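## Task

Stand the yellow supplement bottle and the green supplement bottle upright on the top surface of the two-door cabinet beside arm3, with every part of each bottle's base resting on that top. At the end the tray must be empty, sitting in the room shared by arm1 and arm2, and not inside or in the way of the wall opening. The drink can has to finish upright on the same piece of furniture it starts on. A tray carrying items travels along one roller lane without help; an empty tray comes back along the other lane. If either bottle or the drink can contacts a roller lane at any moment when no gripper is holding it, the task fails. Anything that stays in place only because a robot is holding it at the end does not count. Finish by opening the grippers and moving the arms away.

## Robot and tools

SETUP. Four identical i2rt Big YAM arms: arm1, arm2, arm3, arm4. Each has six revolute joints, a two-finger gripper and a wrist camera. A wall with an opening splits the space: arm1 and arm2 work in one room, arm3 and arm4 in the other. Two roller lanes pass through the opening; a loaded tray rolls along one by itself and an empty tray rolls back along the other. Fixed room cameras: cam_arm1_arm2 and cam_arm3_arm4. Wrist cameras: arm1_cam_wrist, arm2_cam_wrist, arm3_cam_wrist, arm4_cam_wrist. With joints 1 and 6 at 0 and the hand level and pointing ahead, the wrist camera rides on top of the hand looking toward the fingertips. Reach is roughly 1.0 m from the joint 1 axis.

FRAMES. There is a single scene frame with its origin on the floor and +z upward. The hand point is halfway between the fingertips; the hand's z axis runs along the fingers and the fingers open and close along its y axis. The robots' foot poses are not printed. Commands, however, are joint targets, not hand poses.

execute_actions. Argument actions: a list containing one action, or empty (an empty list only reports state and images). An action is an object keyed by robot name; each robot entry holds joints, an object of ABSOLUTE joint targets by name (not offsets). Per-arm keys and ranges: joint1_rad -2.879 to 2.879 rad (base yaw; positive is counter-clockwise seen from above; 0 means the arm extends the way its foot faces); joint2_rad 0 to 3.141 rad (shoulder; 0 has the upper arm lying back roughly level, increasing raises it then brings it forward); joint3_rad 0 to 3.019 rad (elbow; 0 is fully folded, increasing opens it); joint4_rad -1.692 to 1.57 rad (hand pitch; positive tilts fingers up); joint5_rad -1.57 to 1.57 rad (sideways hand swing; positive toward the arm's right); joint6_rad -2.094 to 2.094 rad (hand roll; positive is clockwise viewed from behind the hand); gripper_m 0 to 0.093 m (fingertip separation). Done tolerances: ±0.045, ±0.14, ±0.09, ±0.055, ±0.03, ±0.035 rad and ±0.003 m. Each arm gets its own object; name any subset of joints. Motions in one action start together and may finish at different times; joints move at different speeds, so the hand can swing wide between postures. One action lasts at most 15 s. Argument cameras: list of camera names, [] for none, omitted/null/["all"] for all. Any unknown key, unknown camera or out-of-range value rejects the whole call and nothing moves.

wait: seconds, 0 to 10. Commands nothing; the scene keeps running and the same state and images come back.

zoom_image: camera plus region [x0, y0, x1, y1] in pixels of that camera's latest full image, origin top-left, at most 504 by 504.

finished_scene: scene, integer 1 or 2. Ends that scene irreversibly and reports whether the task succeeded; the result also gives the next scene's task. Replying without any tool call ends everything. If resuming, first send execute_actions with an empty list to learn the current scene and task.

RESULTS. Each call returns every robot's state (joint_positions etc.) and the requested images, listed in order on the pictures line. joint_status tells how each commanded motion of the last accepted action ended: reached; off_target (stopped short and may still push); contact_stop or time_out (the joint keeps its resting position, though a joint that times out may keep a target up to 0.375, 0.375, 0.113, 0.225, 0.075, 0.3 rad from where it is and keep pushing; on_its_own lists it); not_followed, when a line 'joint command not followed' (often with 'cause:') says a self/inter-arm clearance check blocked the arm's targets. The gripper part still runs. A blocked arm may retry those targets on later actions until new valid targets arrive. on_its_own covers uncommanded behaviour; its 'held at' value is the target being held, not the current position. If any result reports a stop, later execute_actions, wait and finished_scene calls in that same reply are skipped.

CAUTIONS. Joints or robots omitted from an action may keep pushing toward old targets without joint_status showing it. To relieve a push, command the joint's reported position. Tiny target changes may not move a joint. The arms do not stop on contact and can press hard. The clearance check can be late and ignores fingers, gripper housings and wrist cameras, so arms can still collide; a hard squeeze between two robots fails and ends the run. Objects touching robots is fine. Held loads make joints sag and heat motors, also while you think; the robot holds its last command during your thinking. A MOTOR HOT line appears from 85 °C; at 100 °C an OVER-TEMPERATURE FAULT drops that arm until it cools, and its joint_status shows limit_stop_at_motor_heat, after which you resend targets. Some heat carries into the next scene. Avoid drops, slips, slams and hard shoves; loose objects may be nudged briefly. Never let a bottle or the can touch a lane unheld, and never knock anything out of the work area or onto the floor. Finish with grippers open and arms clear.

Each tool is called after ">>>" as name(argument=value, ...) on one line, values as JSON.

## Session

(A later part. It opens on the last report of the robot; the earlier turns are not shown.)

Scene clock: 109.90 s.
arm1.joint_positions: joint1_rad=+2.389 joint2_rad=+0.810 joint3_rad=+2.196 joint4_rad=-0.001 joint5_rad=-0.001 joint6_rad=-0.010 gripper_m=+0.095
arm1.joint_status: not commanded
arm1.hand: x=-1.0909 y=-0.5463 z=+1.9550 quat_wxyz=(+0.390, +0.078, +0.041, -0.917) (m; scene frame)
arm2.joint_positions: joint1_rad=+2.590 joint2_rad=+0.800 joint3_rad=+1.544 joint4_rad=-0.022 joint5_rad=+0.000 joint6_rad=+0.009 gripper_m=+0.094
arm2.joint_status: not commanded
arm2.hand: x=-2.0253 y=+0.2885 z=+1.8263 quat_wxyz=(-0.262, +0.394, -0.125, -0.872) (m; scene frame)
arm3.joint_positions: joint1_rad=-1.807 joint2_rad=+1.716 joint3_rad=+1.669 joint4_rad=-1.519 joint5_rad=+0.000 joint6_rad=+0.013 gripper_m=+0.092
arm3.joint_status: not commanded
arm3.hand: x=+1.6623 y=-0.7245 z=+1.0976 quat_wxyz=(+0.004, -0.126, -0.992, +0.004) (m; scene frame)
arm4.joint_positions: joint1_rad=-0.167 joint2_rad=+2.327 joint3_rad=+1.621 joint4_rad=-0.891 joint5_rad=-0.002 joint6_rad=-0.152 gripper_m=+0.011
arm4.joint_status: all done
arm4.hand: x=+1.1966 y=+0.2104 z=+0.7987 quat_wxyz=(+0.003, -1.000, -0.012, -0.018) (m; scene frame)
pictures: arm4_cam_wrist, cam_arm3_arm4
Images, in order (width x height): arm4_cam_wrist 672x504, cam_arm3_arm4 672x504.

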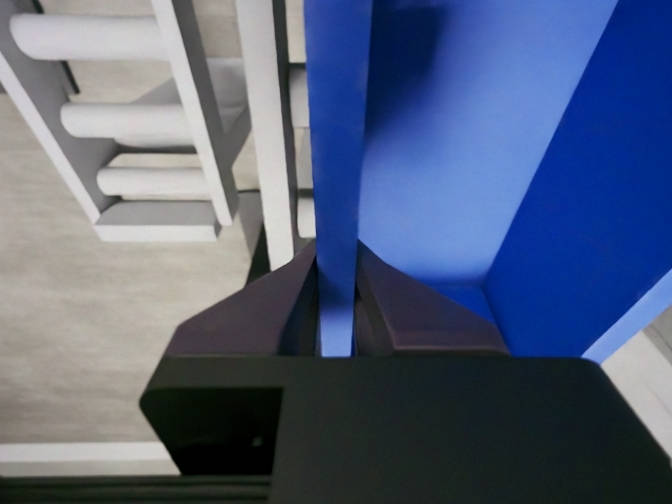

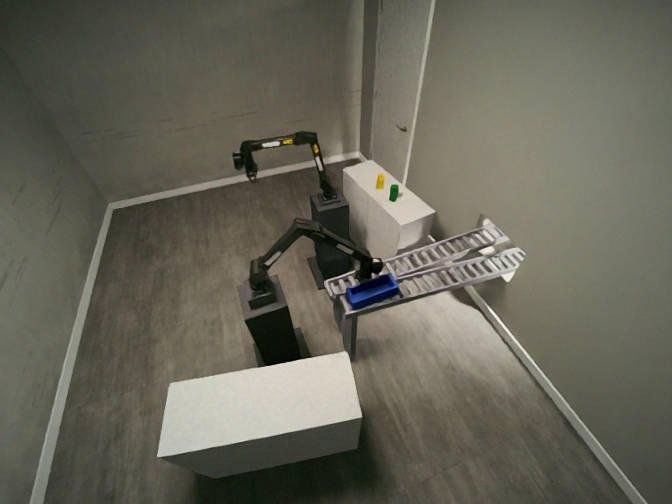

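>>> execute_actions(actions=[{"arm4":{"joints":{"joint2_rad":2.35,"joint4_rad":-0.855}}}], cameras=["arm4_cam_wrist"])

>>> execute_actions(actions=[{"arm4":{"joints":{"gripper_m":0.04}}}], cameras=["arm4_cam_wrist","cam_arm3_arm4"])

Scene clock: 111.20 s.
arm1.joint_positions: joint1_rad=+2.389 joint2_rad=+0.810 joint3_rad=+2.196 joint4_rad=-0.001 joint5_rad=-0.001 joint6_rad=-0.010 gripper_m=+0.095
arm1.joint_status: not commanded
arm1.hand: x=-1.0909 y=-0.5463 z=+1.9550 quat_wxyz=(+0.390, +0.078, +0.041, -0.917) (m; scene frame)
arm2.joint_positions: joint1_rad=+2.590 joint2_rad=+0.800 joint3_rad=+1.544 joint4_rad=-0.022 joint5_rad=+0.000 joint6_rad=+0.009 gripper_m=+0.094
arm2.joint_status: not commanded
arm2.hand: x=-2.0253 y=+0.2885 z=+1.8263 quat_wxyz=(-0.262, +0.394, -0.125, -0.872) (m; scene frame)
arm3.joint_positions: joint1_rad=-1.807 joint2_rad=+1.716 joint3_rad=+1.669 joint4_rad=-1.519 joint5_rad=+0.000 joint6_rad=+0.013 gripper_m=+0.092
arm3.joint_status: not commanded
arm3.hand: x=+1.6623 y=-0.7245 z=+1.0976 quat_wxyz=(+0.004, -0.126, -0.992, +0.004) (m; scene frame)
arm4.joint_positions: joint1_rad=-0.167 joint2_rad=+2.350 joint3_rad=+1.621 joint4_rad=-0.871 joint5_rad=-0.002 joint6_rad=-0.152 gripper_m=+0.011
arm4.joint_status: all done
arm4.hand: x=+1.1982 y=+0.2103 z=+0.7848 quat_wxyz=(+0.003, -1.000, -0.012, -0.020) (m; scene frame)
pictures: arm4_cam_wrist
Images, in order (width x height): arm4_cam_wrist 672x504.

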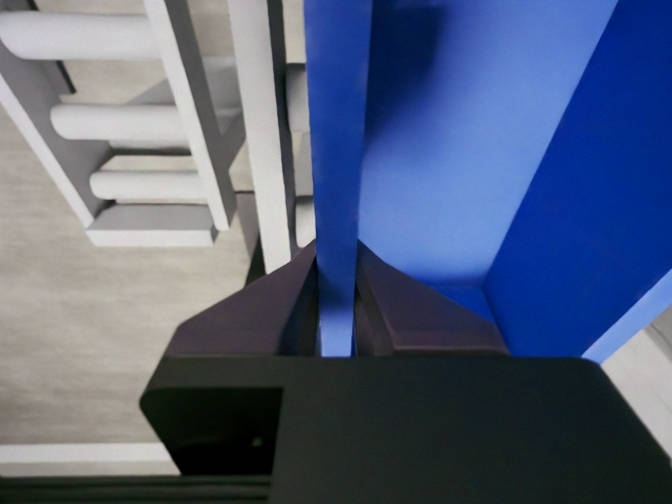

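Scene clock: 111.77 s.
arm1.joint_positions: joint1_rad=+2.389 joint2_rad=+0.810 joint3_rad=+2.196 joint4_rad=-0.001 joint5_rad=-0.001 joint6_rad=-0.010 gripper_m=+0.095
arm1.joint_status: not commanded
arm1.hand: x=-1.0909 y=-0.5463 z=+1.9550 quat_wxyz=(+0.390, +0.078, +0.041, -0.917) (m; scene frame)
arm2.joint_positions: joint1_rad=+2.590 joint2_rad=+0.800 joint3_rad=+1.544 joint4_rad=-0.022 joint5_rad=+0.000 joint6_rad=+0.009 gripper_m=+0.094
arm2.joint_status: not commanded
arm2.hand: x=-2.0253 y=+0.2885 z=+1.8263 quat_wxyz=(-0.262, +0.394, -0.125, -0.872) (m; scene frame)
arm3.joint_positions: joint1_rad=-1.807 joint2_rad=+1.716 joint3_rad=+1.669 joint4_rad=-1.519 joint5_rad=+0.000 joint6_rad=+0.013 gripper_m=+0.092
arm3.joint_status: not commanded
arm3.hand: x=+1.6623 y=-0.7245 z=+1.0976 quat_wxyz=(+0.004, -0.126, -0.992, +0.004) (m; scene frame)
arm4.joint_positions: joint1_rad=-0.167 joint2_rad=+2.350 joint3_rad=+1.621 joint4_rad=-0.868 joint5_rad=-0.002 joint6_rad=-0.152 gripper_m=+0.040
arm4.joint_status: all done
arm4.hand: x=+1.1974 y=+0.2104 z=+0.7848 quat_wxyz=(+0.003, -1.000, -0.012, -0.018) (m; scene frame)
pictures: arm4_cam_wrist, cam_arm3_arm4
Images, in order (width x height): arm4_cam_wrist 672x504, cam_arm3_arm4 672x504.

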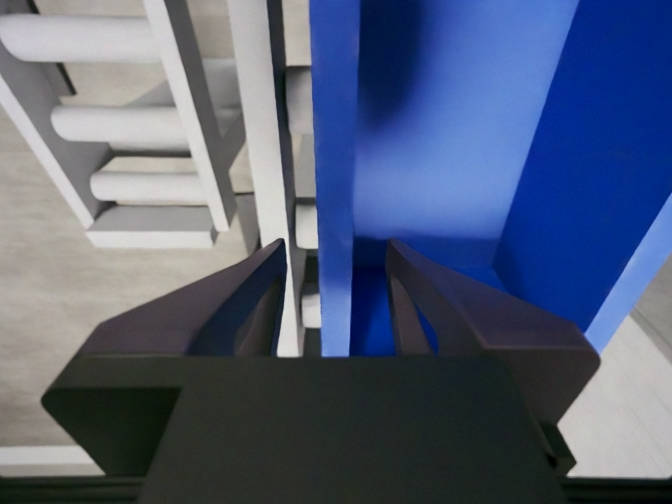

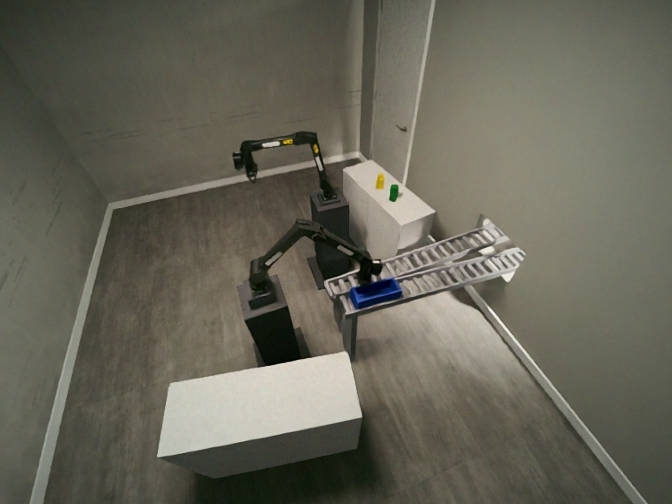

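Tray is rolling; lift the finger out quickly.

>>> execute_actions(actions=[{"arm4":{"joints":{"joint2_rad":2.1,"joint3_rad":1.66,"joint4_rad":-1.13}}}], cameras=["cam_arm3_arm4","cam_arm1_arm2"])

>>> execute_actions(actions=[{"arm4":{"joints":{"joint1_rad":-1.2,"joint2_rad":1.5,"joint3_rad":1.6,"joint4_rad":-1.5}}}], cameras=["cam_arm3_arm4","cam_arm1_arm2"])

Scene clock: 113.30 s.
arm1.joint_positions: joint1_rad=+2.389 joint2_rad=+0.810 joint3_rad=+2.196 joint4_rad=-0.001 joint5_rad=-0.001 joint6_rad=-0.010 gripper_m=+0.095
arm1.joint_status: not commanded
arm1.hand: x=-1.0909 y=-0.5463 z=+1.9550 quat_wxyz=(+0.390, +0.078, +0.041, -0.917) (m; scene frame)
arm2.joint_positions: joint1_rad=+2.590 joint2_rad=+0.800 joint3_rad=+1.544 joint4_rad=-0.022 joint5_rad=+0.000 joint6_rad=+0.009 gripper_m=+0.094
arm2.joint_status: not commanded
arm2.hand: x=-2.0253 y=+0.2885 z=+1.8263 quat_wxyz=(-0.262, +0.394, -0.125, -0.872) (m; scene frame)
arm3.joint_positions: joint1_rad=-1.807 joint2_rad=+1.716 joint3_rad=+1.669 joint4_rad=-1.519 joint5_rad=+0.000 joint6_rad=+0.013 gripper_m=+0.092
arm3.joint_status: not commanded
arm3.hand: x=+1.6623 y=-0.7245 z=+1.0976 quat_wxyz=(+0.004, -0.126, -0.992, +0.004) (m; scene frame)
arm4.joint_positions: joint1_rad=-0.167 joint2_rad=+2.086 joint3_rad=+1.630 joint4_rad=-1.118 joint5_rad=-0.002 joint6_rad=-0.153 gripper_m=+0.040
arm4.joint_status: all done
arm4.hand: x=+1.2008 y=+0.2079 z=+0.9452 quat_wxyz=(+0.004, -1.000, -0.012, -0.007) (m; scene frame)
pictures: cam_arm1_arm2, cam_arm3_arm4
Images, in order (width x height): cam_arm1_arm2 672x504, cam_arm3_arm4 672x504.

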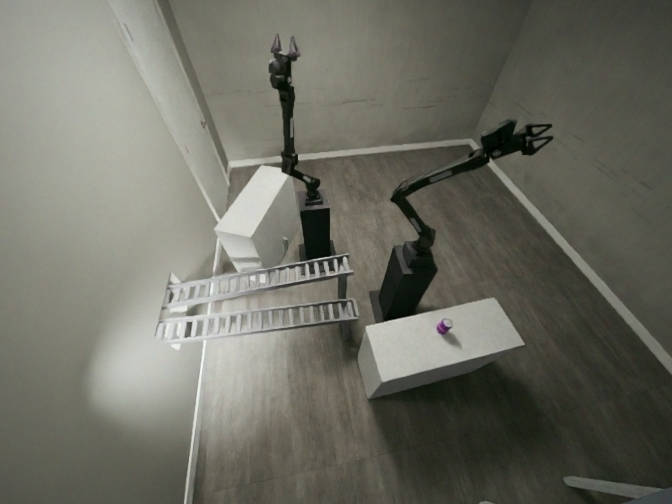

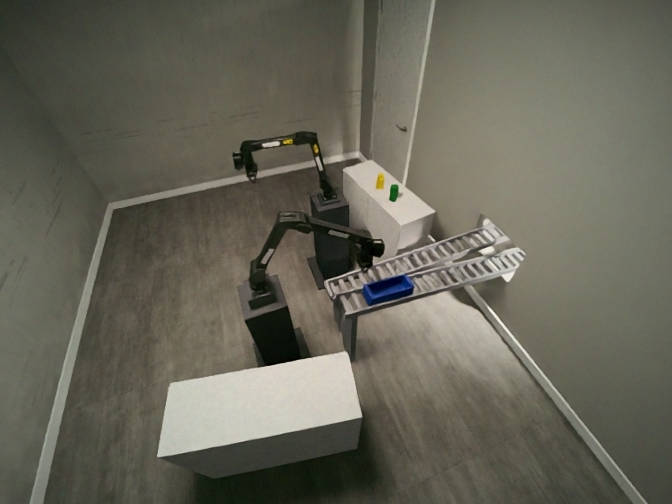

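Scene clock: 114.83 s.
arm1.joint_positions: joint1_rad=+2.389 joint2_rad=+0.810 joint3_rad=+2.196 joint4_rad=-0.001 joint5_rad=-0.001 joint6_rad=-0.010 gripper_m=+0.095
arm1.joint_status: not commanded
arm1.hand: x=-1.0909 y=-0.5463 z=+1.9550 quat_wxyz=(+0.390, +0.078, +0.041, -0.917) (m; scene frame)
arm2.joint_positions: joint1_rad=+2.590 joint2_rad=+0.800 joint3_rad=+1.544 joint4_rad=-0.022 joint5_rad=+0.000 joint6_rad=+0.009 gripper_m=+0.094
arm2.joint_status: not commanded
arm2.hand: x=-2.0253 y=+0.2885 z=+1.8263 quat_wxyz=(-0.262, +0.394, -0.125, -0.872) (m; scene frame)
arm3.joint_positions: joint1_rad=-1.807 joint2_rad=+1.716 joint3_rad=+1.669 joint4_rad=-1.519 joint5_rad=+0.000 joint6_rad=+0.013 gripper_m=+0.092
arm3.joint_status: not commanded
arm3.hand: x=+1.6623 y=-0.7245 z=+1.0976 quat_wxyz=(+0.004, -0.126, -0.992, +0.004) (m; scene frame)
arm4.joint_positions: joint1_rad=-1.201 joint2_rad=+1.487 joint3_rad=+1.590 joint4_rad=-1.489 joint5_rad=+0.002 joint6_rad=-0.153 gripper_m=+0.040
arm4.joint_status: all done
arm4.hand: x=+1.6110 y=+0.5699 z=+1.2522 quat_wxyz=(+0.065, -0.872, +0.481, +0.070) (m; scene frame)
pictures: cam_arm1_arm2, cam_arm3_arm4
Images, in order (width x height): cam_arm1_arm2 672x504, cam_arm3_arm4 672x504.

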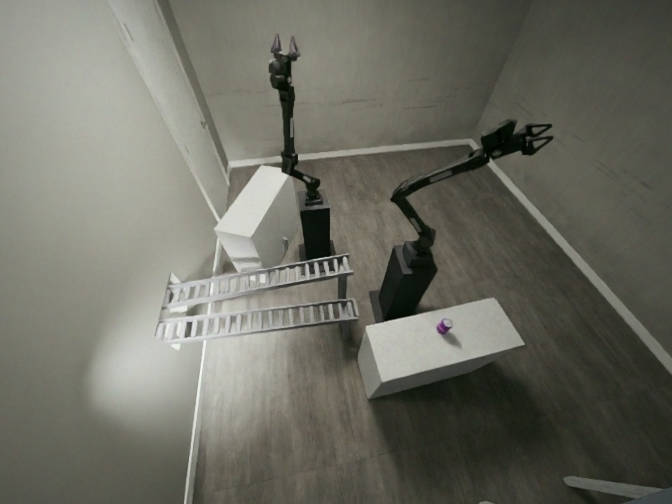

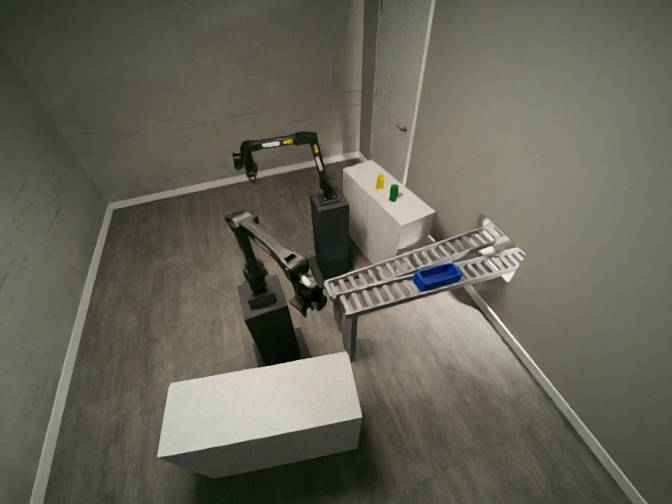

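>>> wait(seconds=10)

Scene clock: 125.00 s.
arm1.joint_positions: joint1_rad=+2.389 joint2_rad=+0.810 joint3_rad=+2.196 joint4_rad=-0.001 joint5_rad=-0.001 joint6_rad=-0.010 gripper_m=+0.095
arm1.joint_status: not commanded
arm1.hand: x=-1.0909 y=-0.5463 z=+1.9550 quat_wxyz=(+0.390, +0.078, +0.041, -0.917) (m; scene frame)
arm2.joint_positions: joint1_rad=+2.590 joint2_rad=+0.800 joint3_rad=+1.544 joint4_rad=-0.022 joint5_rad=+0.000 joint6_rad=+0.009 gripper_m=+0.094
arm2.joint_status: not commanded
arm2.hand: x=-2.0253 y=+0.2885 z=+1.8263 quat_wxyz=(-0.262, +0.394, -0.125, -0.872) (m; scene frame)
arm3.joint_positions: joint1_rad=-1.807 joint2_rad=+1.716 joint3_rad=+1.669 joint4_rad=-1.519 joint5_rad=+0.000 joint6_rad=+0.013 gripper_m=+0.092
arm3.joint_status: not commanded
arm3.hand: x=+1.6623 y=-0.7245 z=+1.0976 quat_wxyz=(+0.004, -0.126, -0.992, +0.004) (m; scene frame)
arm4.joint_positions: joint1_rad=-1.201 joint2_rad=+1.487 joint3_rad=+1.590 joint4_rad=-1.489 joint5_rad=+0.002 joint6_rad=-0.153 gripper_m=+0.040
arm4.joint_status: all done
arm4.hand: x=+1.6110 y=+0.5699 z=+1.2522 quat_wxyz=(+0.065, -0.872, +0.481, +0.070) (m; scene frame)
wait: 10.00 s; at rest by 0.10 s
pictures: arm1_cam_wrist, arm2_cam_wrist, arm3_cam_wrist, arm4_cam_wrist, cam_arm1_arm2, cam_arm3_arm4
Images, in order (width x height): arm1_cam_wrist 672x504, arm2_cam_wrist 672x504, arm3_cam_wrist 672x504, arm4_cam_wrist 672x504, cam_arm1_arm2 672x504, cam_arm3_arm4 672x504.

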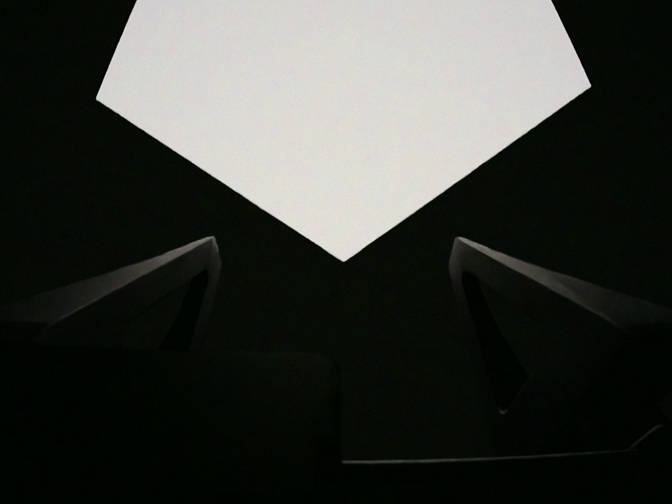

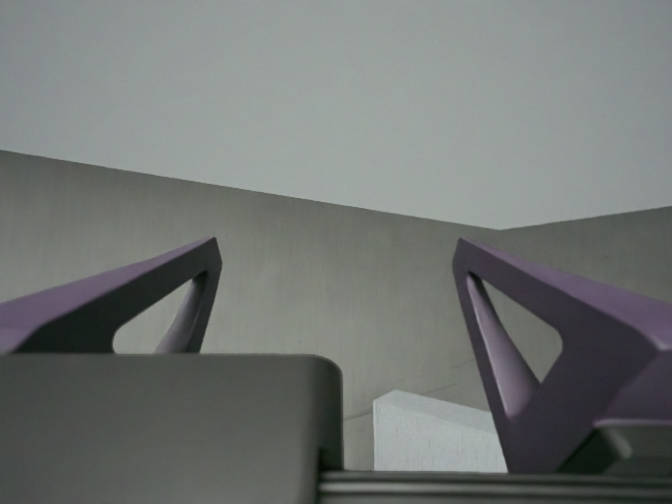

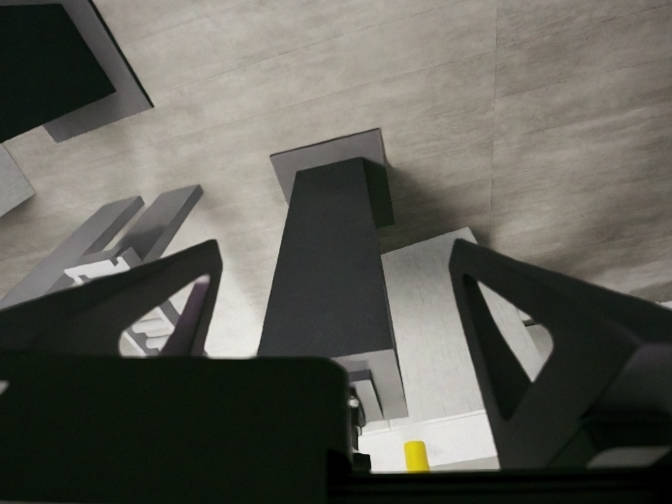

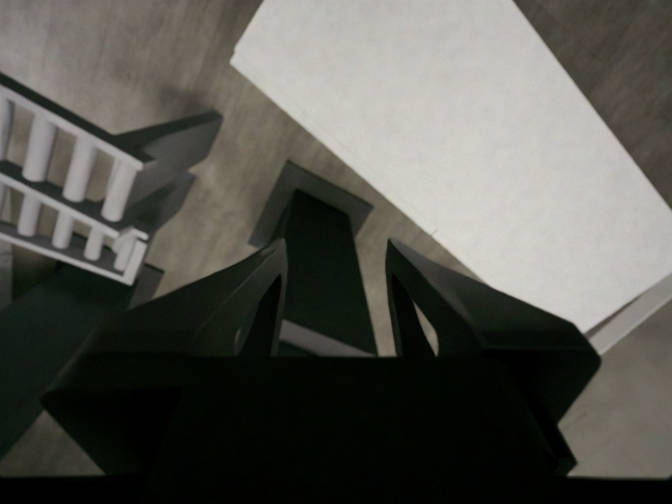

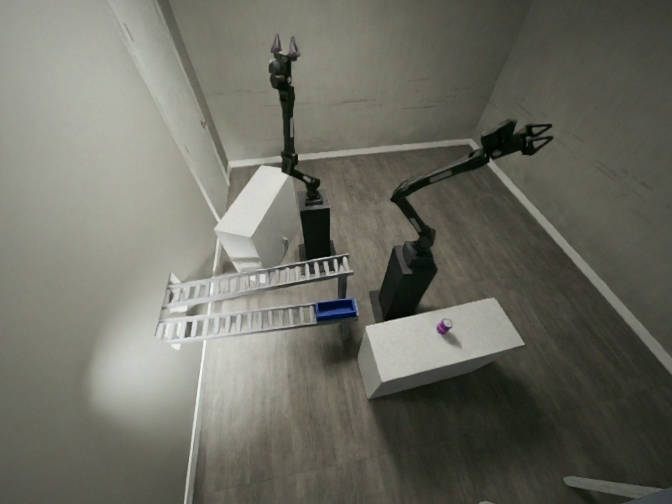

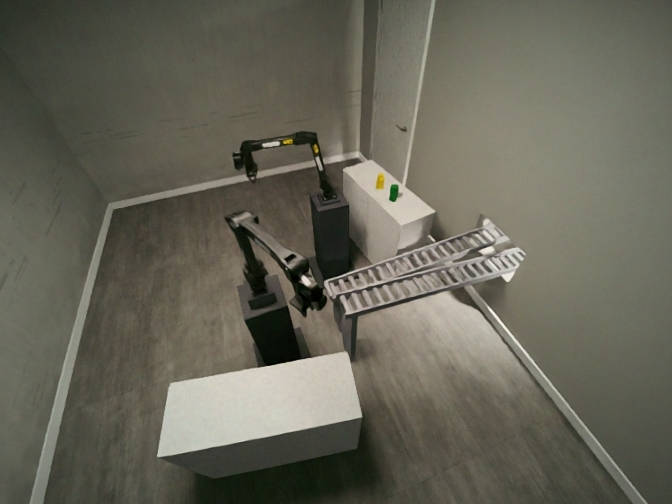

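Tray arrived at the lane end, ~1 m from the wall opening.

>>> finished_scene(scene=1)

The scene is finished: the task was done.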